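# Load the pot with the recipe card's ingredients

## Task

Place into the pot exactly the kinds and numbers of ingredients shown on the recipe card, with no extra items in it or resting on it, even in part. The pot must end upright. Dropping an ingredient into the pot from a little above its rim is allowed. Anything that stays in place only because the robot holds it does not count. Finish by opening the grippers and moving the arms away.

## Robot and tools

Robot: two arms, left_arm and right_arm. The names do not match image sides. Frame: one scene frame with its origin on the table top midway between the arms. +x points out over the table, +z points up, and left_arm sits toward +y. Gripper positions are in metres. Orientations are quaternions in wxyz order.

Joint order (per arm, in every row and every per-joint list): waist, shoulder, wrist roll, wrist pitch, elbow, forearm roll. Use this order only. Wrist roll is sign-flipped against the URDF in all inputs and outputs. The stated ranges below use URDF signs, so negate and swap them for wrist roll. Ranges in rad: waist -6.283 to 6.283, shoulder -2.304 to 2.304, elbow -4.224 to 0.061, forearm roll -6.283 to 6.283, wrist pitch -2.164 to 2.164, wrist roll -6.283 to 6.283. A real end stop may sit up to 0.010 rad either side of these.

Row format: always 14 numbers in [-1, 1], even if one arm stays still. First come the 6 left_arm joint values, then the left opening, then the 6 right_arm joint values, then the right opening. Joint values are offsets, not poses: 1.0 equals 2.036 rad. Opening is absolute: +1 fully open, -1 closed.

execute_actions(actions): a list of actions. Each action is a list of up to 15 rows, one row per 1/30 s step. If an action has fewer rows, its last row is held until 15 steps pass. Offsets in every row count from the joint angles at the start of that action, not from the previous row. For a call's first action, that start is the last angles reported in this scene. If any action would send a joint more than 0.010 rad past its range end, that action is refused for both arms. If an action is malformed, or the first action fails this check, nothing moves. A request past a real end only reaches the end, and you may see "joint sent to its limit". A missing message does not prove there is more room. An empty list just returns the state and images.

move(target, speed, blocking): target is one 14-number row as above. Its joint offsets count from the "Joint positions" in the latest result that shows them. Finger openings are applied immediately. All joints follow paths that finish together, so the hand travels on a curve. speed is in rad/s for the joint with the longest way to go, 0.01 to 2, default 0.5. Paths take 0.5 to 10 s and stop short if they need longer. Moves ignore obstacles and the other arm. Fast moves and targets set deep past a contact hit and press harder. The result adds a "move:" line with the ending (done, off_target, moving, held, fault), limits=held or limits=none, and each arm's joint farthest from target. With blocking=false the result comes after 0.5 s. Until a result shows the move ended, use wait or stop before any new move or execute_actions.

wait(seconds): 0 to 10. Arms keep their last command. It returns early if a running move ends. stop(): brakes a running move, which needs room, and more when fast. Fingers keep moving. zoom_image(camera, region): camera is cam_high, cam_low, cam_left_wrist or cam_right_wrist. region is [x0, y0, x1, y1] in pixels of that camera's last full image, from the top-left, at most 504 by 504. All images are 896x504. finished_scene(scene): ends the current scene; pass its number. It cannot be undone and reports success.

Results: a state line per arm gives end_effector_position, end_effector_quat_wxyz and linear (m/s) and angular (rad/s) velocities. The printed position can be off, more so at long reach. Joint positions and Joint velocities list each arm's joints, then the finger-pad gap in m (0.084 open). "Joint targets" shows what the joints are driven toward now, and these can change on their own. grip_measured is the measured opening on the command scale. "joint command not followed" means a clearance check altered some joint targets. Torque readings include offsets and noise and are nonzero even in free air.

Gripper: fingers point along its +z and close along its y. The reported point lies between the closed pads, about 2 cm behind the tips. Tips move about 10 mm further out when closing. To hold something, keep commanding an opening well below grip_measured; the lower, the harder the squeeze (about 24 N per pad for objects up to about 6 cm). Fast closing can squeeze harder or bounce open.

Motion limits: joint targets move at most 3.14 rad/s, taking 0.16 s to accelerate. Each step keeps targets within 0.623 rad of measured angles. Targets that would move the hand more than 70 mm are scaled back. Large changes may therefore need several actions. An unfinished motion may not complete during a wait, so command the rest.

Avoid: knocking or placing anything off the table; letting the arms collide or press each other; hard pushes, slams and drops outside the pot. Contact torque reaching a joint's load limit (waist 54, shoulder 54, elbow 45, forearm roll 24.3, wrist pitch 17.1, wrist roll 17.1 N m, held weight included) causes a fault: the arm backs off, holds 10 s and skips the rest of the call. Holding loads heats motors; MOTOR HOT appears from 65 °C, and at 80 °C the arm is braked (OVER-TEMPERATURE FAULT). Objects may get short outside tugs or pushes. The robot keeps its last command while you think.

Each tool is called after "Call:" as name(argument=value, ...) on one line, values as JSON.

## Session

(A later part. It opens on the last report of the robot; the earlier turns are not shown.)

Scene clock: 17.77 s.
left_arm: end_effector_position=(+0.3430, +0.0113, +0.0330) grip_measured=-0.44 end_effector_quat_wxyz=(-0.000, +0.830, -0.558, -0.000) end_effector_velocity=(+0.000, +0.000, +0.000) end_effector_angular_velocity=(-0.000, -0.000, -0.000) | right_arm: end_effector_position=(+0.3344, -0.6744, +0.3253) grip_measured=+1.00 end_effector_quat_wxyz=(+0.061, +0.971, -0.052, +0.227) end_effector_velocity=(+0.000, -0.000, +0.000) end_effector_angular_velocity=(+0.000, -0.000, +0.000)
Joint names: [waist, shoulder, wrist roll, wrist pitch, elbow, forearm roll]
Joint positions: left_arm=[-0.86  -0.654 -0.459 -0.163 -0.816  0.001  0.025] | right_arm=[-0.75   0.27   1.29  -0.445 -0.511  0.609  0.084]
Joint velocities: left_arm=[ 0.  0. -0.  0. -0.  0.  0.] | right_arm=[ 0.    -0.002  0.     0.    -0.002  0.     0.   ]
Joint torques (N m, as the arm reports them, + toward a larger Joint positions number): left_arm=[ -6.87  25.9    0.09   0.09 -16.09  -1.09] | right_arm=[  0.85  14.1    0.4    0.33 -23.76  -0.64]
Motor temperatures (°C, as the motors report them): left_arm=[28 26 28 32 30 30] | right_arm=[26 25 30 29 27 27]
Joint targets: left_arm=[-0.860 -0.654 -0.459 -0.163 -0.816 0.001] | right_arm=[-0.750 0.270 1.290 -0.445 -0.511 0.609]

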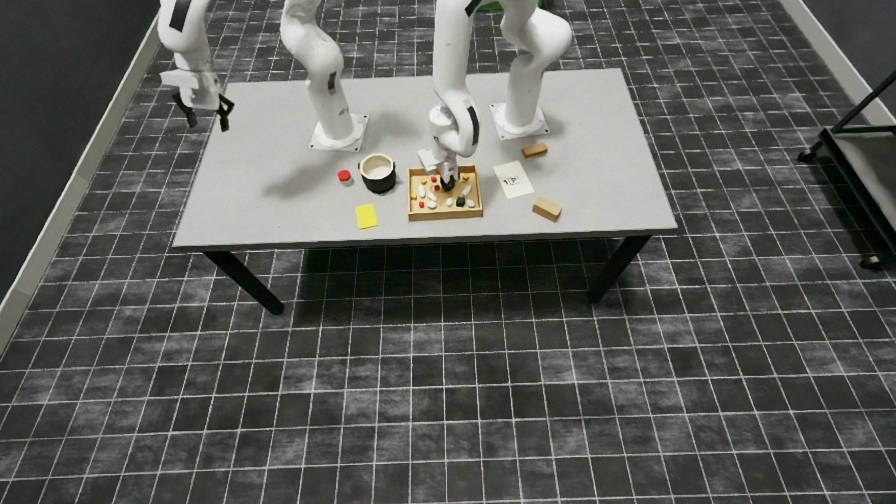

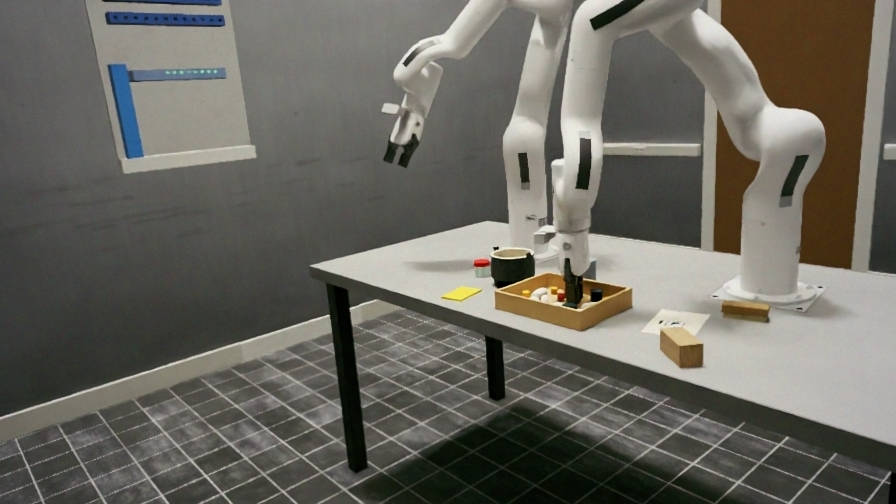

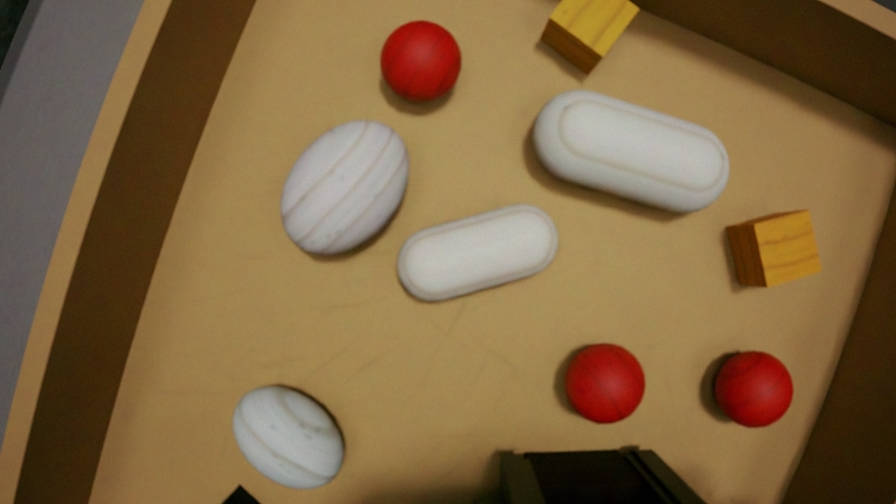

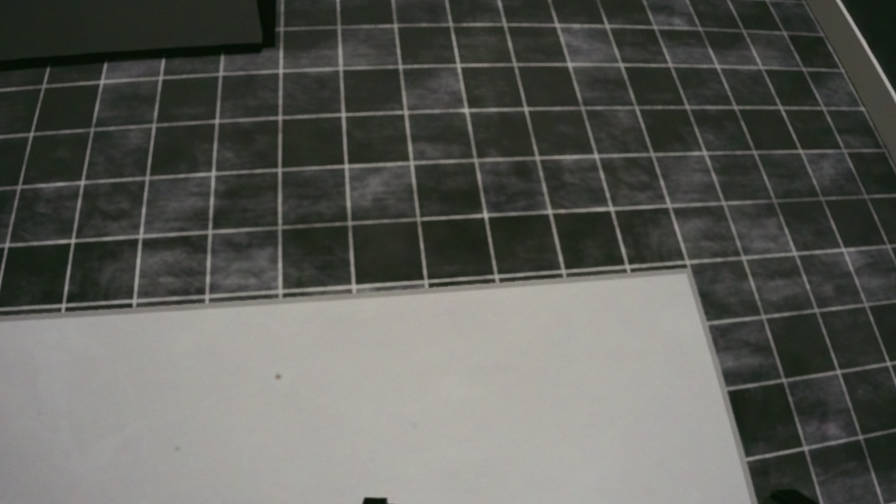

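Call:
move(target=[0,0.11,0,-0.067,0.011,0,-0.7,0,0,0,0,0,0,1], speed=0.5)

Call:
move(target=[0,0,0,0.83,0,-0.74,-0.7,0,0,0,0,0,0,1], speed=1.3)

Scene clock: 19.73 s.
left_arm: end_effector_position=(+0.3550, +0.0007, +0.1297) grip_measured=-0.44 end_effector_quat_wxyz=(+0.004, +0.829, -0.558, +0.032) end_effector_velocity=(+0.001, -0.001, +0.002) end_effector_angular_velocity=(-0.002, -0.002, +0.001) | right_arm: end_effector_position=(+0.3344, -0.6744, +0.3253) grip_measured=+1.00 end_effector_quat_wxyz=(+0.061, +0.971, -0.052, +0.227) end_effector_velocity=(-0.000, +0.000, -0.000) end_effector_angular_velocity=(+0.000, -0.000, -0.000)
Joint names: [waist, shoulder, wrist roll, wrist pitch, elbow, forearm roll]
Joint positions: left_arm=[-0.86  -0.43  -0.459 -0.299 -0.794  0.001  0.025] | right_arm=[-0.75   0.27   1.29  -0.445 -0.511  0.609  0.084]
Joint velocities: left_arm=[-0.     0.003  0.    -0.001 -0.    -0.001 -0.   ] | right_arm=[ 0.     0.001 -0.     0.     0.001  0.001 -0.   ]
Joint torques (N m, as the arm reports them, + toward a larger Joint positions number): left_arm=[ -5.61  21.9    0.01   0.07 -21.92  -1.42] | right_arm=[  0.58  13.68   0.46   0.3  -23.79  -0.52]
Motor temperatures (°C, as the motors report them): left_arm=[28 26 28 32 30 30] | right_arm=[26 25 30 29 27 27]
Joint targets: left_arm=[-0.860 -0.430 -0.459 -0.299 -0.794 0.001] | right_arm=[-0.750 0.270 1.290 -0.445 -0.511 0.609]
move: done; limits=none; left_arm: farthest joint: the waist, 0.000 radians from its target (0.000 radians at the start); right_arm: farthest joint: the waist, 0.000 radians from its target (0.000 radians at the start)

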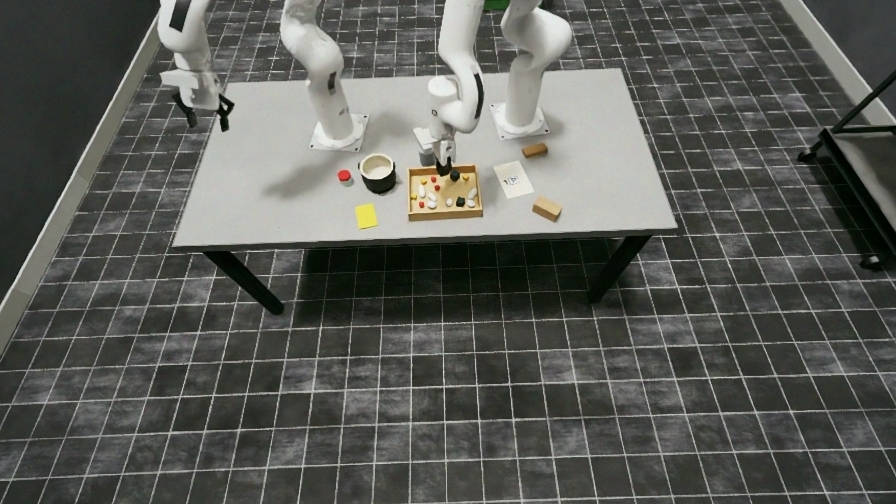

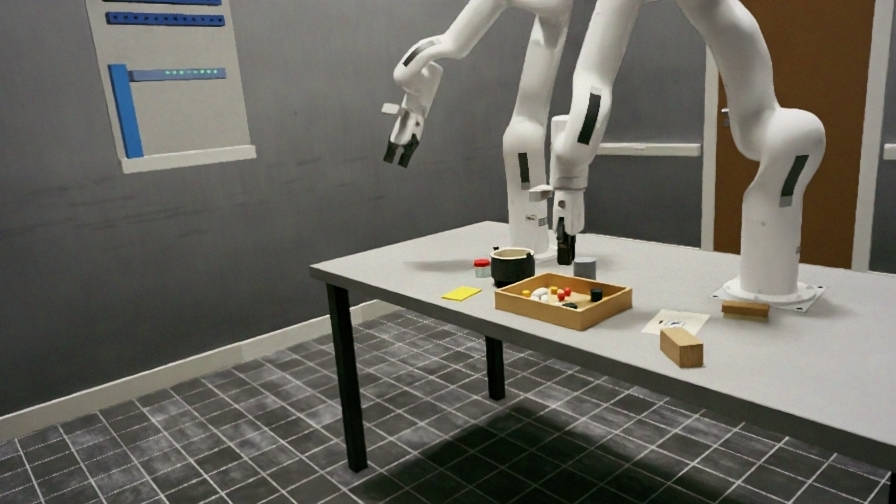

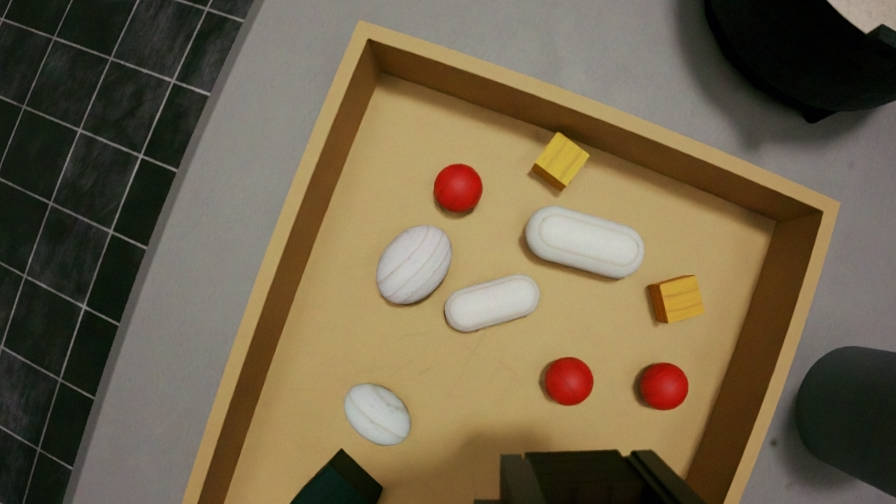

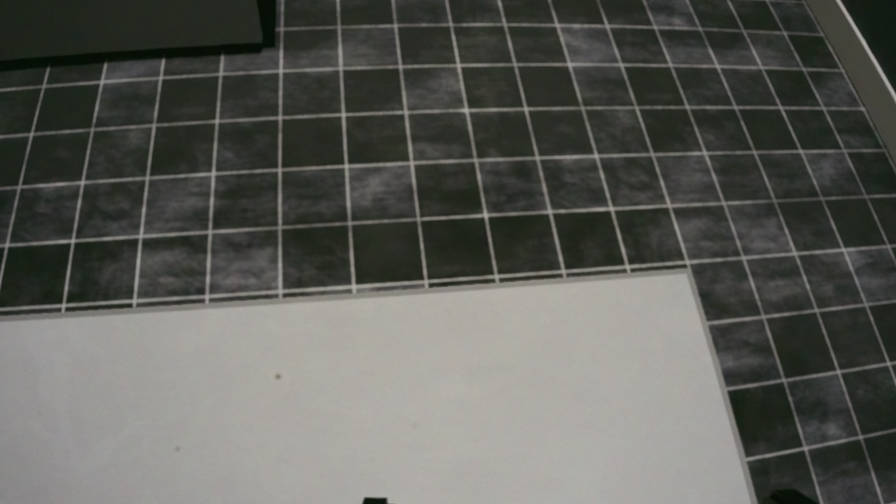

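Scene clock: 21.83 s.
left_arm: end_effector_position=(+0.5251, +0.1706, +0.3382) grip_measured=-0.44 end_effector_quat_wxyz=(-0.258, +0.720, +0.234, +0.601) end_effector_velocity=(-0.001, +0.001, +0.000) end_effector_angular_velocity=(+0.001, -0.000, +0.004) | right_arm: end_effector_position=(+0.3344, -0.6744, +0.3253) grip_measured=+1.00 end_effector_quat_wxyz=(+0.061, +0.971, -0.052, +0.227) end_effector_velocity=(-0.000, +0.000, -0.001) end_effector_angular_velocity=(+0.003, +0.002, -0.001)
Joint names: [waist, shoulder, wrist roll, wrist pitch, elbow, forearm roll]
Joint positions: left_arm=[-0.86  -0.43  -0.459  1.39  -0.794 -1.505  0.025] | right_arm=[-0.75   0.27   1.29  -0.445 -0.511  0.609  0.084]
Joint velocities: left_arm=[-0.    -0.    -0.     0.002  0.    -0.004  0.   ] | right_arm=[-0.    -0.001 -0.    -0.     0.001  0.    -0.   ]
Joint torques (N m, as the arm reports them, + toward a larger Joint positions number): left_arm=[ -8.39  22.52   0.11   1.31 -21.13  -0.08] | right_arm=[  0.14  13.17   0.34   0.3  -23.77  -0.54]
Motor temperatures (°C, as the motors report them): left_arm=[28 26 28 32 30 30] | right_arm=[26 25 30 29 27 27]
Joint targets: left_arm=[-0.860 -0.430 -0.459 1.390 -0.794 -1.506] | right_arm=[-0.750 0.270 1.290 -0.445 -0.511 0.609]
move: done; limits=none; left_arm: farthest joint: the waist, 0.000 radians from its target (0.000 radians at the start); right_arm: farthest joint: the waist, 0.000 radians from its target (0.000 radians at the start)

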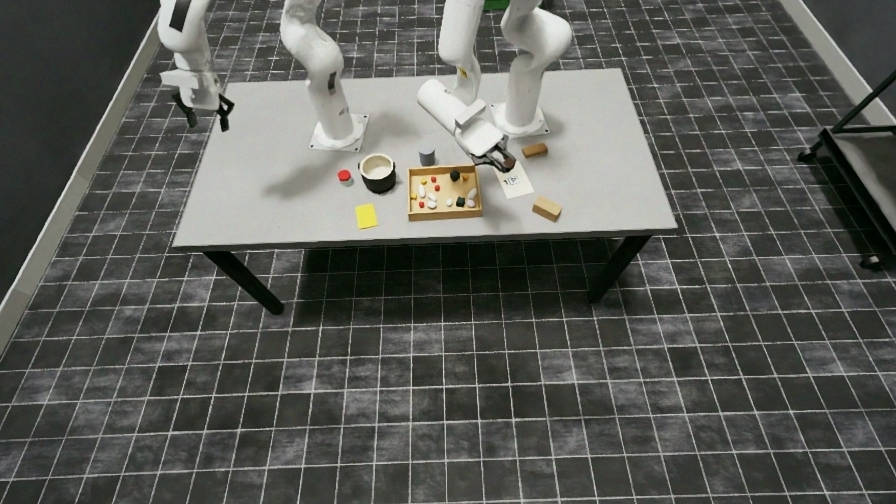

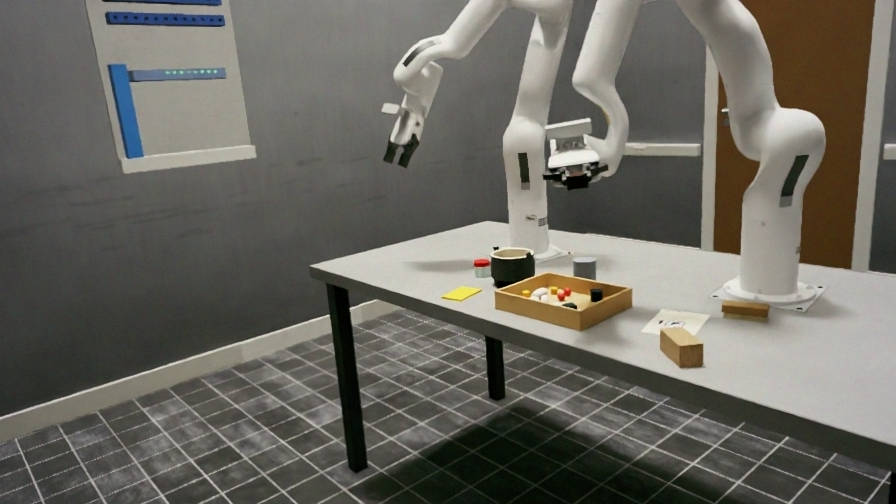

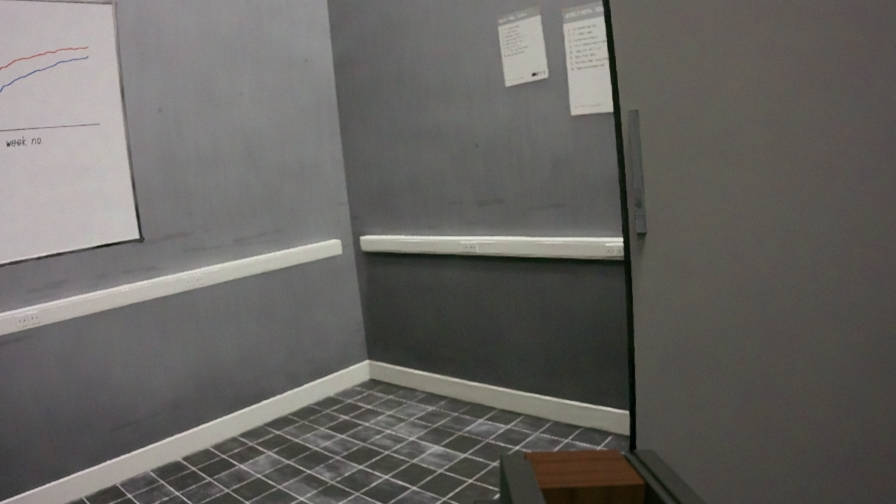

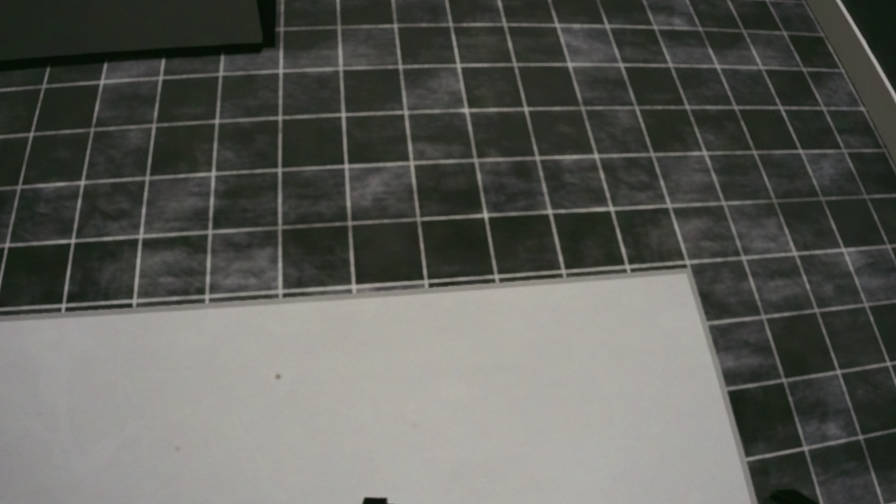

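Call:
zoom_image(camera="cam_low", region=[540, 150, 610, 200])

Call:
zoom_image(camera="cam_high", region=[480, 140, 530, 180])

Region (540, 150, 610, 200) of cam_low's 896x504 image, scaled by 7.200, with more detail than that image has; it fills the top 360 rows of this view, and the rest is white.

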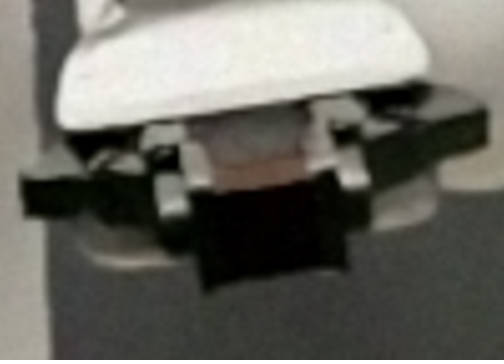

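Region (480, 140, 530, 180) of cam_high's 896x504 image, scaled by 10.080, with more detail than that image has; it fills the top 403 rows of this view, and the rest is white.

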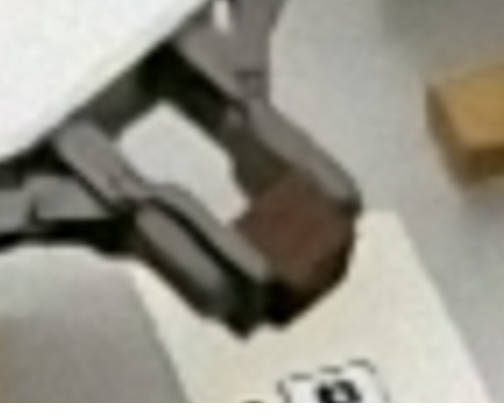

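Call:
move(target=[0,0,0,0.34,0,0,-0.7,0,0,0,0,0,0,1], speed=1.0)

Call:
zoom_image(camera="cam_low", region=[520, 60, 640, 150])

Scene clock: 24.07 s.
left_arm: end_effector_position=(+0.4622, +0.1899, +0.4904) grip_measured=-0.44 end_effector_quat_wxyz=(-0.422, +0.456, +0.232, +0.749) end_effector_velocity=(-0.000, -0.001, +0.001) end_effector_angular_velocity=(+0.001, -0.002, -0.001) | right_arm: end_effector_position=(+0.3344, -0.6744, +0.3253) grip_measured=+1.00 end_effector_quat_wxyz=(+0.061, +0.971, -0.052, +0.227) end_effector_velocity=(+0.001, -0.001, +0.001) end_effector_angular_velocity=(-0.002, -0.000, +0.001)
Joint names: [waist, shoulder, wrist roll, wrist pitch, elbow, forearm roll]
Joint positions: left_arm=[-0.86  -0.43  -0.459  2.082 -0.794 -1.505  0.025] | right_arm=[-0.75   0.27   1.29  -0.445 -0.511  0.609  0.084]
Joint velocities: left_arm=[-0.001  0.     0.     0.002 -0.     0.001  0.   ] | right_arm=[-0.    -0.001  0.     0.    -0.003 -0.001 -0.   ]
Joint torques (N m, as the arm reports them, + toward a larger Joint positions number): left_arm=[ -5.32  25.13   0.31   0.73 -20.07   0.04] | right_arm=[  1.05  13.53   0.42   0.33 -23.8   -0.46]
Motor temperatures (°C, as the motors report them): left_arm=[28 26 28 32 30 30] | right_arm=[26 25 30 29 27 27]
Joint targets: left_arm=[-0.860 -0.430 -0.459 2.082 -0.794 -1.505] | right_arm=[-0.750 0.270 1.290 -0.445 -0.511 0.609]
move: done; limits=none; left_arm: farthest joint: the waist, 0.000 radians from its target (0.000 radians at the start); right_arm: farthest joint: the waist, 0.000 radians from its target (0.000 radians at the start)

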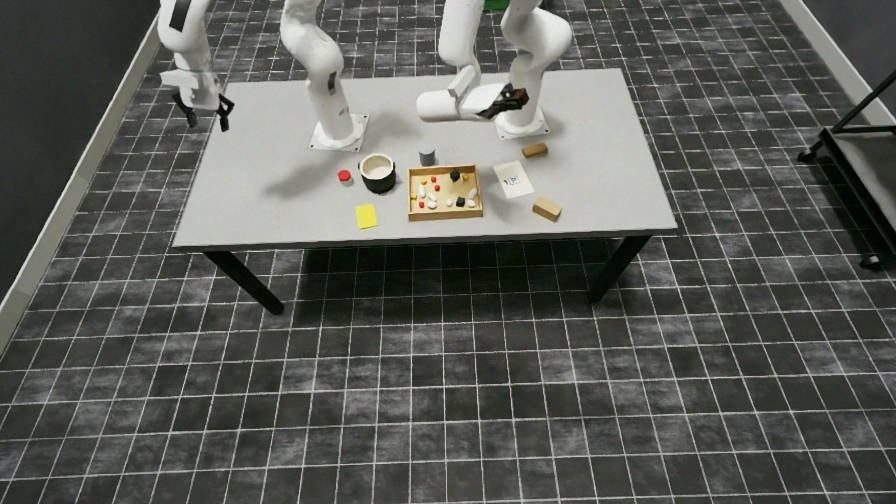

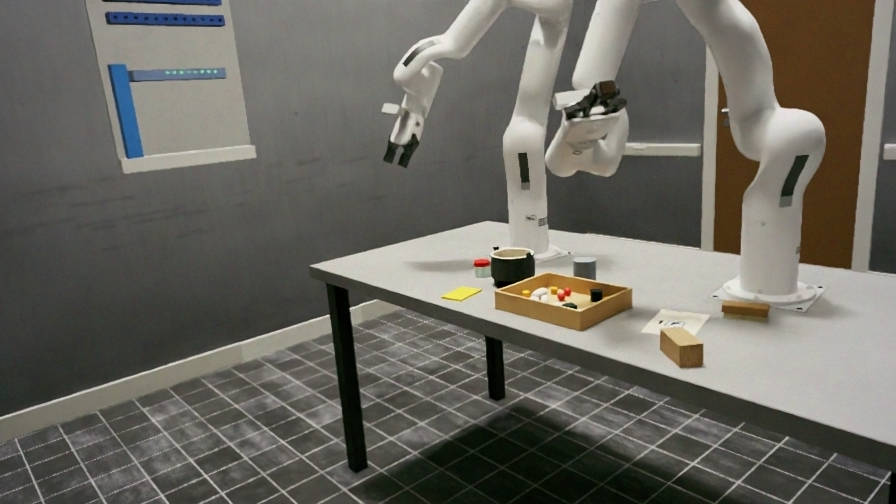

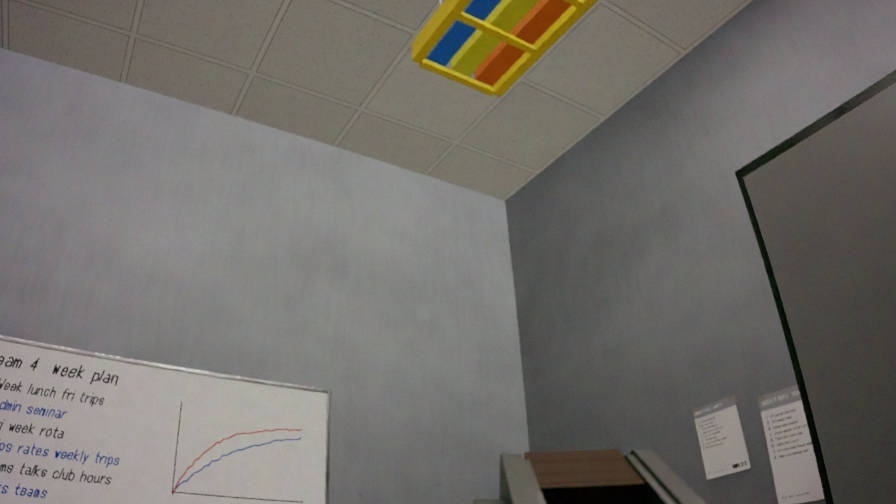

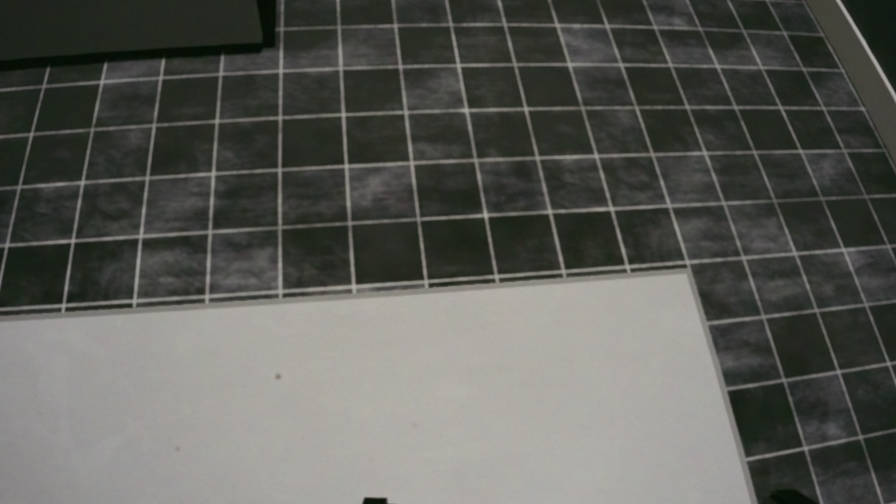

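Region (520, 60, 640, 150) of cam_low's 896x504 image, scaled by 4.200, with more detail than that image has; it fills the top 378 rows of this view, and the rest is white.

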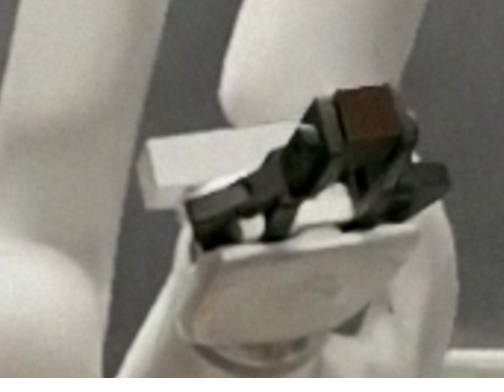

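Call:
move(target=[0,0,0,-1,0,0.64,-0.7,0,0,0,0,0,0,1], speed=1.5)

Call:
move(target=[0,-0.04,0,-0.163,0,0.1,-0.7,0,0,0,0,0,0,1], speed=0.8)

Call:
move(target=[0,-0.069,0,0.059,-0.011,0,-0.7,0,0,0,0,0,0,1], speed=0.25)

Scene clock: 28.17 s.
left_arm: end_effector_position=(+0.4176, -0.0517, +0.1494) grip_measured=-0.44 end_effector_quat_wxyz=(+0.043, +0.864, -0.461, +0.199) end_effector_velocity=(-0.001, -0.000, -0.000) end_effector_angular_velocity=(+0.002, +0.001, -0.003) | right_arm: end_effector_position=(+0.3344, -0.6744, +0.3253) grip_measured=+1.00 end_effector_quat_wxyz=(+0.061, +0.971, -0.052, +0.227) end_effector_velocity=(+0.000, -0.000, +0.001) end_effector_angular_velocity=(-0.001, -0.001, +0.000)
Joint names: [waist, shoulder, wrist roll, wrist pitch, elbow, forearm roll]
Joint positions: left_arm=[-0.86  -0.43  -0.459  0.047 -0.794 -0.203  0.025] | right_arm=[-0.75   0.27   1.29  -0.445 -0.511  0.609  0.084]
Joint velocities: left_arm=[-0.001 -0.    -0.    -0.002  0.     0.001 -0.   ] | right_arm=[ 0.     0.     0.     0.    -0.001 -0.    -0.   ]
Joint torques (N m, as the arm reports them, + toward a larger Joint positions number): left_arm=[ -6.95  23.91  -0.02   0.54 -22.61  -1.14] | right_arm=[  1.09  13.77   0.46   0.33 -23.7   -0.45]
Motor temperatures (°C, as the motors report them): left_arm=[28 26 28 32 30 30] | right_arm=[26 25 30 29 27 27]
Joint targets: left_arm=[-0.860 -0.430 -0.459 0.046 -0.794 -0.203] | right_arm=[-0.750 0.270 1.290 -0.445 -0.511 0.609]
move: done; limits=none; left_arm: farthest joint: the forearm roll, 0.001 radians from its target (1.303 radians at the start); right_arm: farthest joint: the waist, 0.000 radians from its target (0.000 radians at the start)

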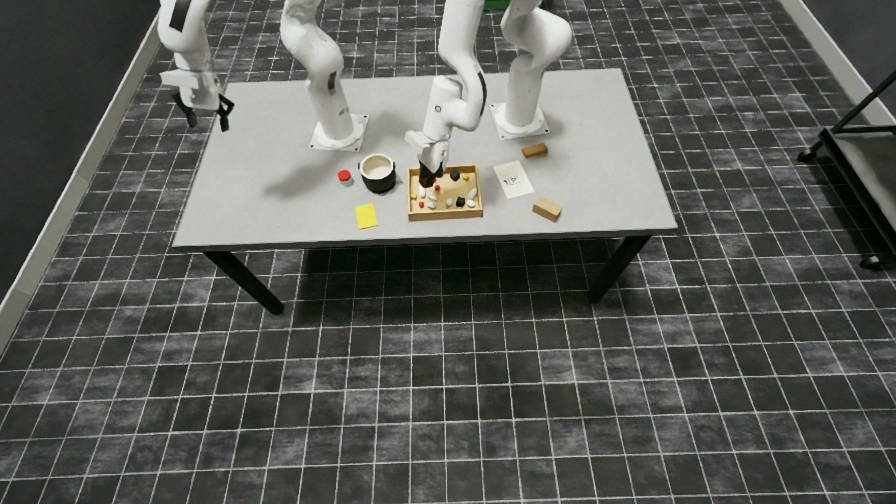

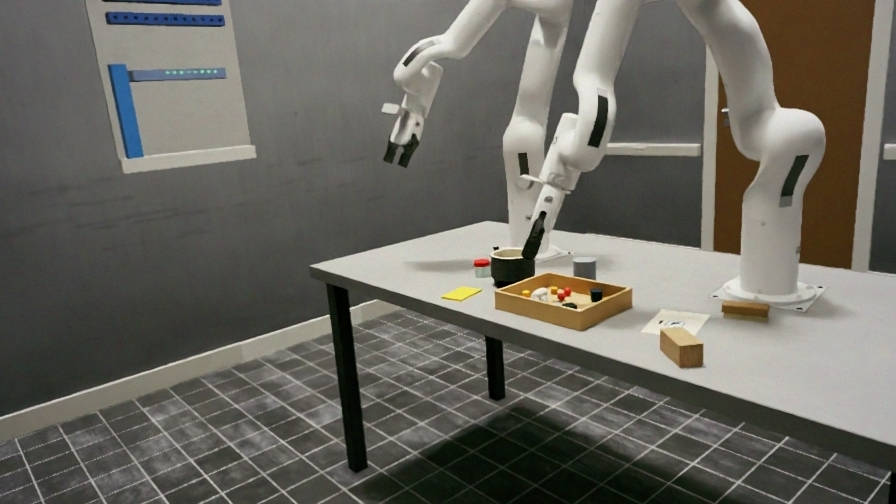

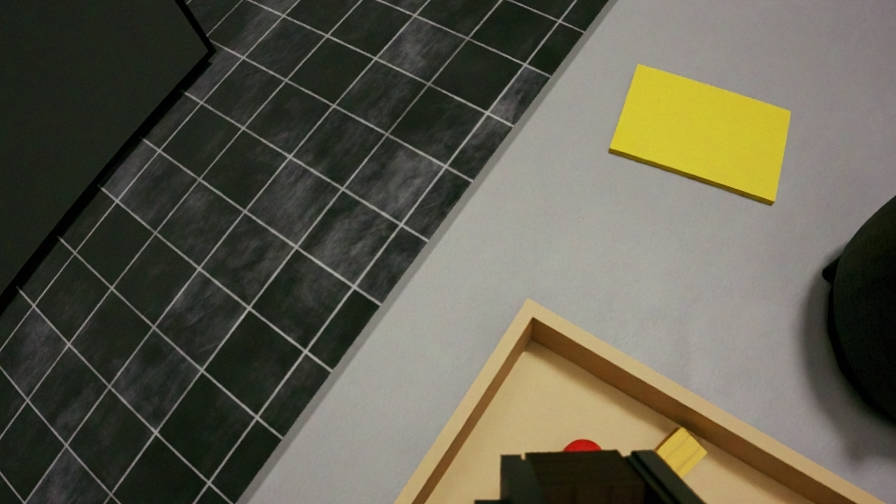

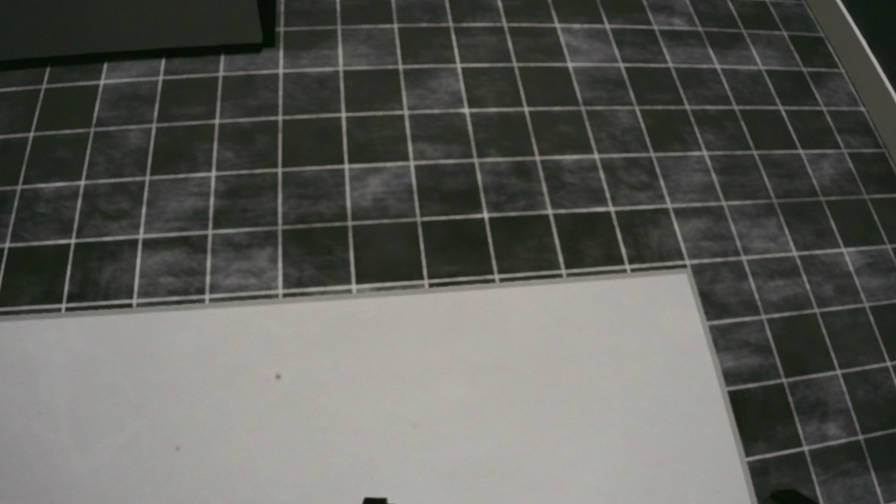

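Scene clock: 29.27 s.
left_arm: end_effector_position=(+0.3423, +0.0120, +0.0923) grip_measured=-0.44 end_effector_quat_wxyz=(-0.000, +0.830, -0.558, -0.001) end_effector_velocity=(-0.001, +0.000, -0.001) end_effector_angular_velocity=(+0.002, +0.003, -0.001) | right_arm: end_effector_position=(+0.3344, -0.6744, +0.3253) grip_measured=+1.00 end_effector_quat_wxyz=(+0.061, +0.971, -0.052, +0.227) end_effector_velocity=(-0.000, -0.000, +0.000) end_effector_angular_velocity=(-0.002, +0.001, +0.001)
Joint names: [waist, shoulder, wrist roll, wrist pitch, elbow, forearm roll]
Joint positions: left_arm=[-0.86  -0.511 -0.459 -0.285 -0.794  0.001  0.025] | right_arm=[-0.75   0.27   1.29  -0.445 -0.511  0.609  0.084]
Joint velocities: left_arm=[-0.001 -0.001 -0.    -0.002  0.    -0.     0.   ] | right_arm=[-0.     0.001  0.     0.     0.    -0.002  0.   ]
Joint torques (N m, as the arm reports them, + toward a larger Joint positions number): left_arm=[ -8.4   25.66  -0.04  -0.11 -18.86  -0.5 ] | right_arm=[  1.27  13.69   0.43   0.4  -24.28  -0.64]
Motor temperatures (°C, as the motors report them): left_arm=[28 26 28 32 30 30] | right_arm=[26 25 30 29 27 27]
Joint targets: left_arm=[-0.860 -0.512 -0.459 -0.285 -0.794 0.001] | right_arm=[-0.750 0.270 1.290 -0.445 -0.511 0.609]
move: done; limits=none; left_arm: farthest joint: the waist, 0.000 radians from its target (0.000 radians at the start); right_arm: farthest joint: the waist, 0.000 radians from its target (0.000 radians at the start)

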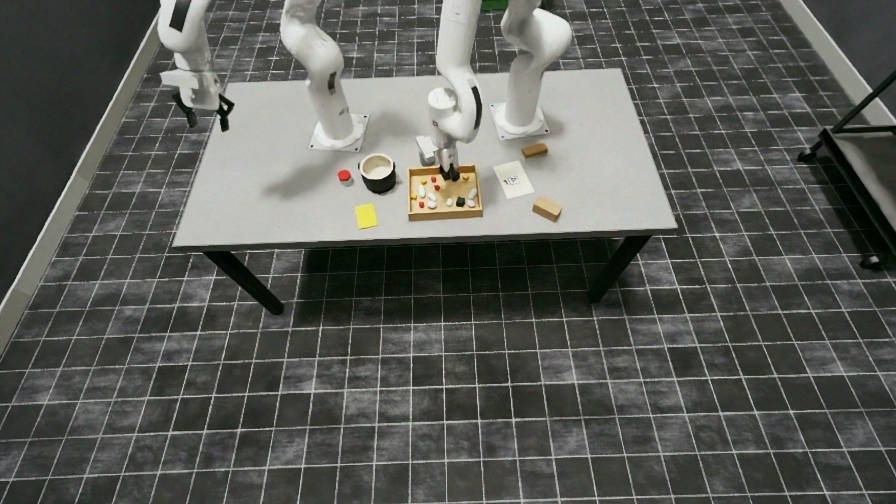

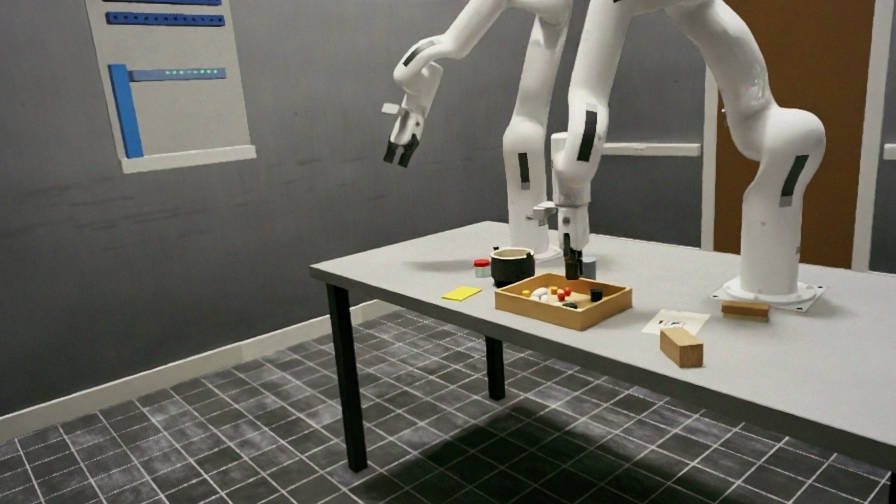

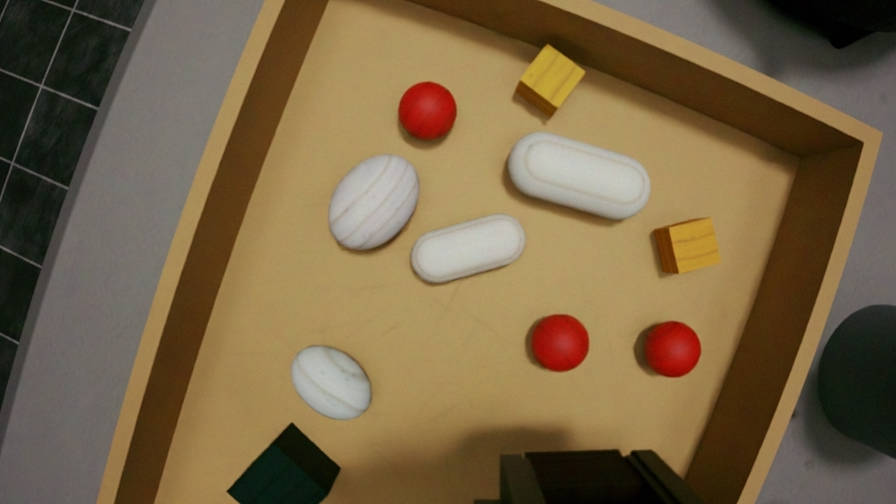

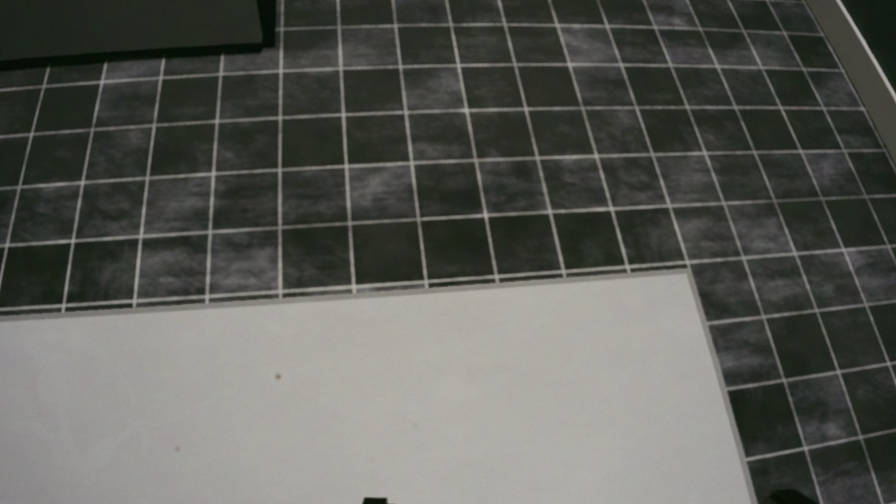

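Scene clock: 30.33 s.
left_arm: end_effector_position=(+0.3432, +0.0111, +0.0340) grip_measured=-0.44 end_effector_quat_wxyz=(-0.000, +0.830, -0.558, -0.000) end_effector_velocity=(-0.001, +0.000, -0.001) end_effector_angular_velocity=(+0.001, +0.001, -0.003) | right_arm: end_effector_position=(+0.3344, -0.6744, +0.3253) grip_measured=+1.00 end_effector_quat_wxyz=(+0.061, +0.971, -0.052, +0.227) end_effector_velocity=(+0.000, +0.000, +0.000) end_effector_angular_velocity=(-0.001, -0.000, +0.001)
Joint names: [waist, shoulder, wrist roll, wrist pitch, elbow, forearm roll]
Joint positions: left_arm=[-0.86  -0.652 -0.459 -0.165 -0.816  0.001  0.025] | right_arm=[-0.75   0.27   1.29  -0.445 -0.511  0.609  0.084]
Joint velocities: left_arm=[-0.001 -0.003 -0.001  0.001  0.     0.002 -0.   ] | right_arm=[ 0.     0.001  0.    -0.    -0.    -0.    -0.   ]
Joint torques (N m, as the arm reports them, + toward a larger Joint positions number): left_arm=[ -0.87  25.19   0.    -0.32 -16.78  -2.04] | right_arm=[  0.25  13.52   0.42   0.36 -23.81  -0.44]
Motor temperatures (°C, as the motors report them): left_arm=[28 26 28 32 30 30] | right_arm=[26 25 30 29 27 27]
Joint targets: left_arm=[-0.860 -0.652 -0.459 -0.165 -0.816 0.001] | right_arm=[-0.750 0.270 1.290 -0.445 -0.511 0.609]
move: done; limits=none; left_arm: farthest joint: the waist, 0.000 radians from its target (0.000 radians at the start); right_arm: farthest joint: the waist, 0.000 radians from its target (0.000 radians at the start)

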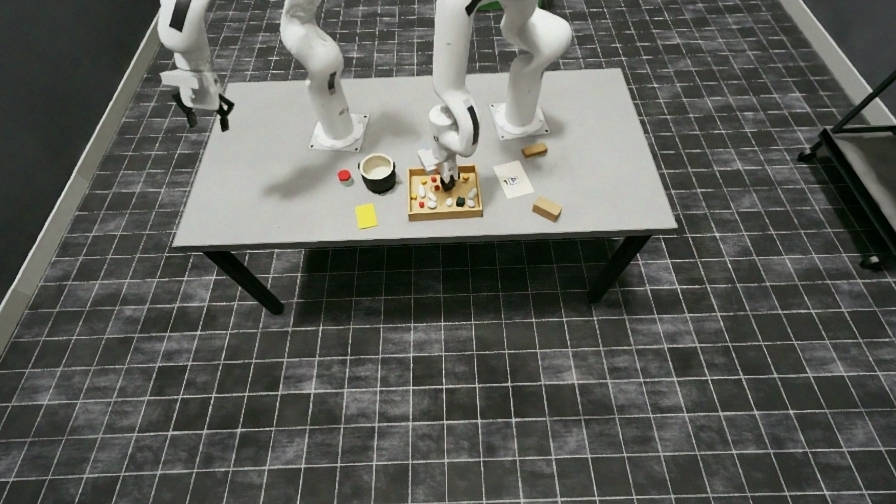

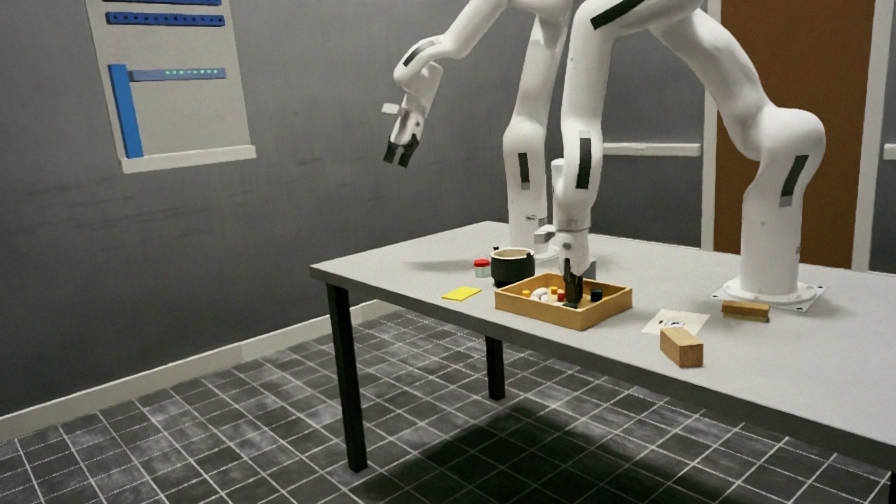

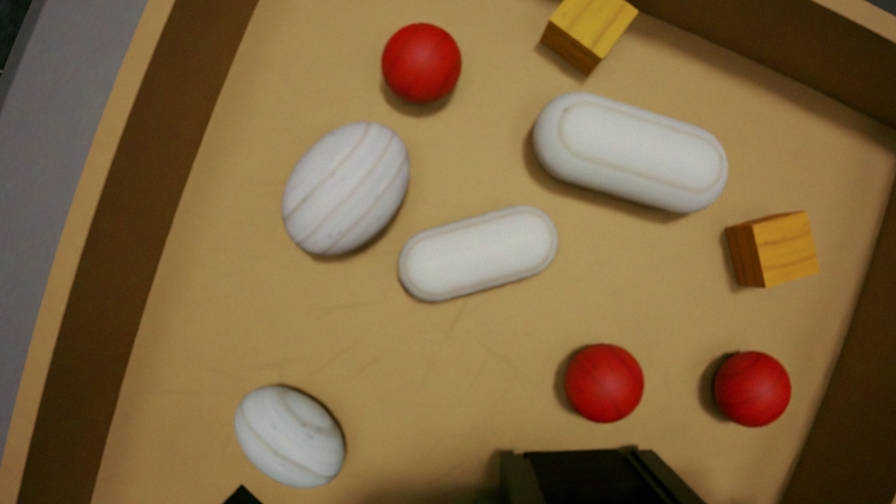

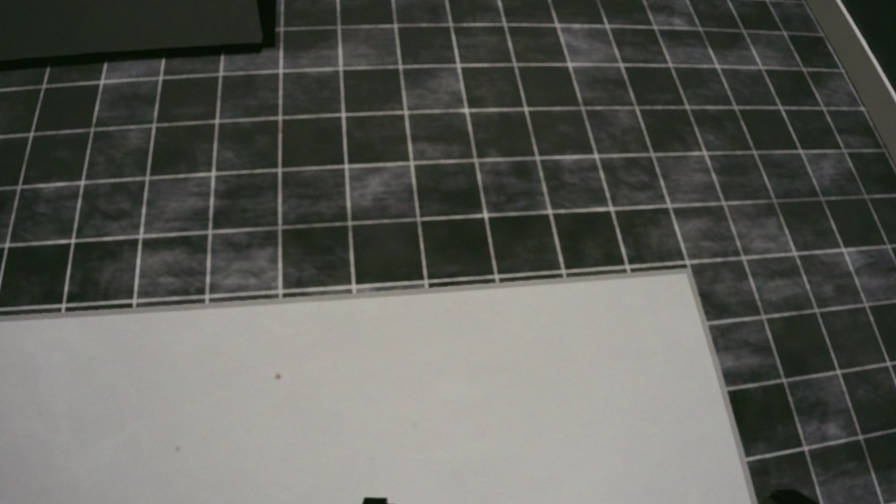

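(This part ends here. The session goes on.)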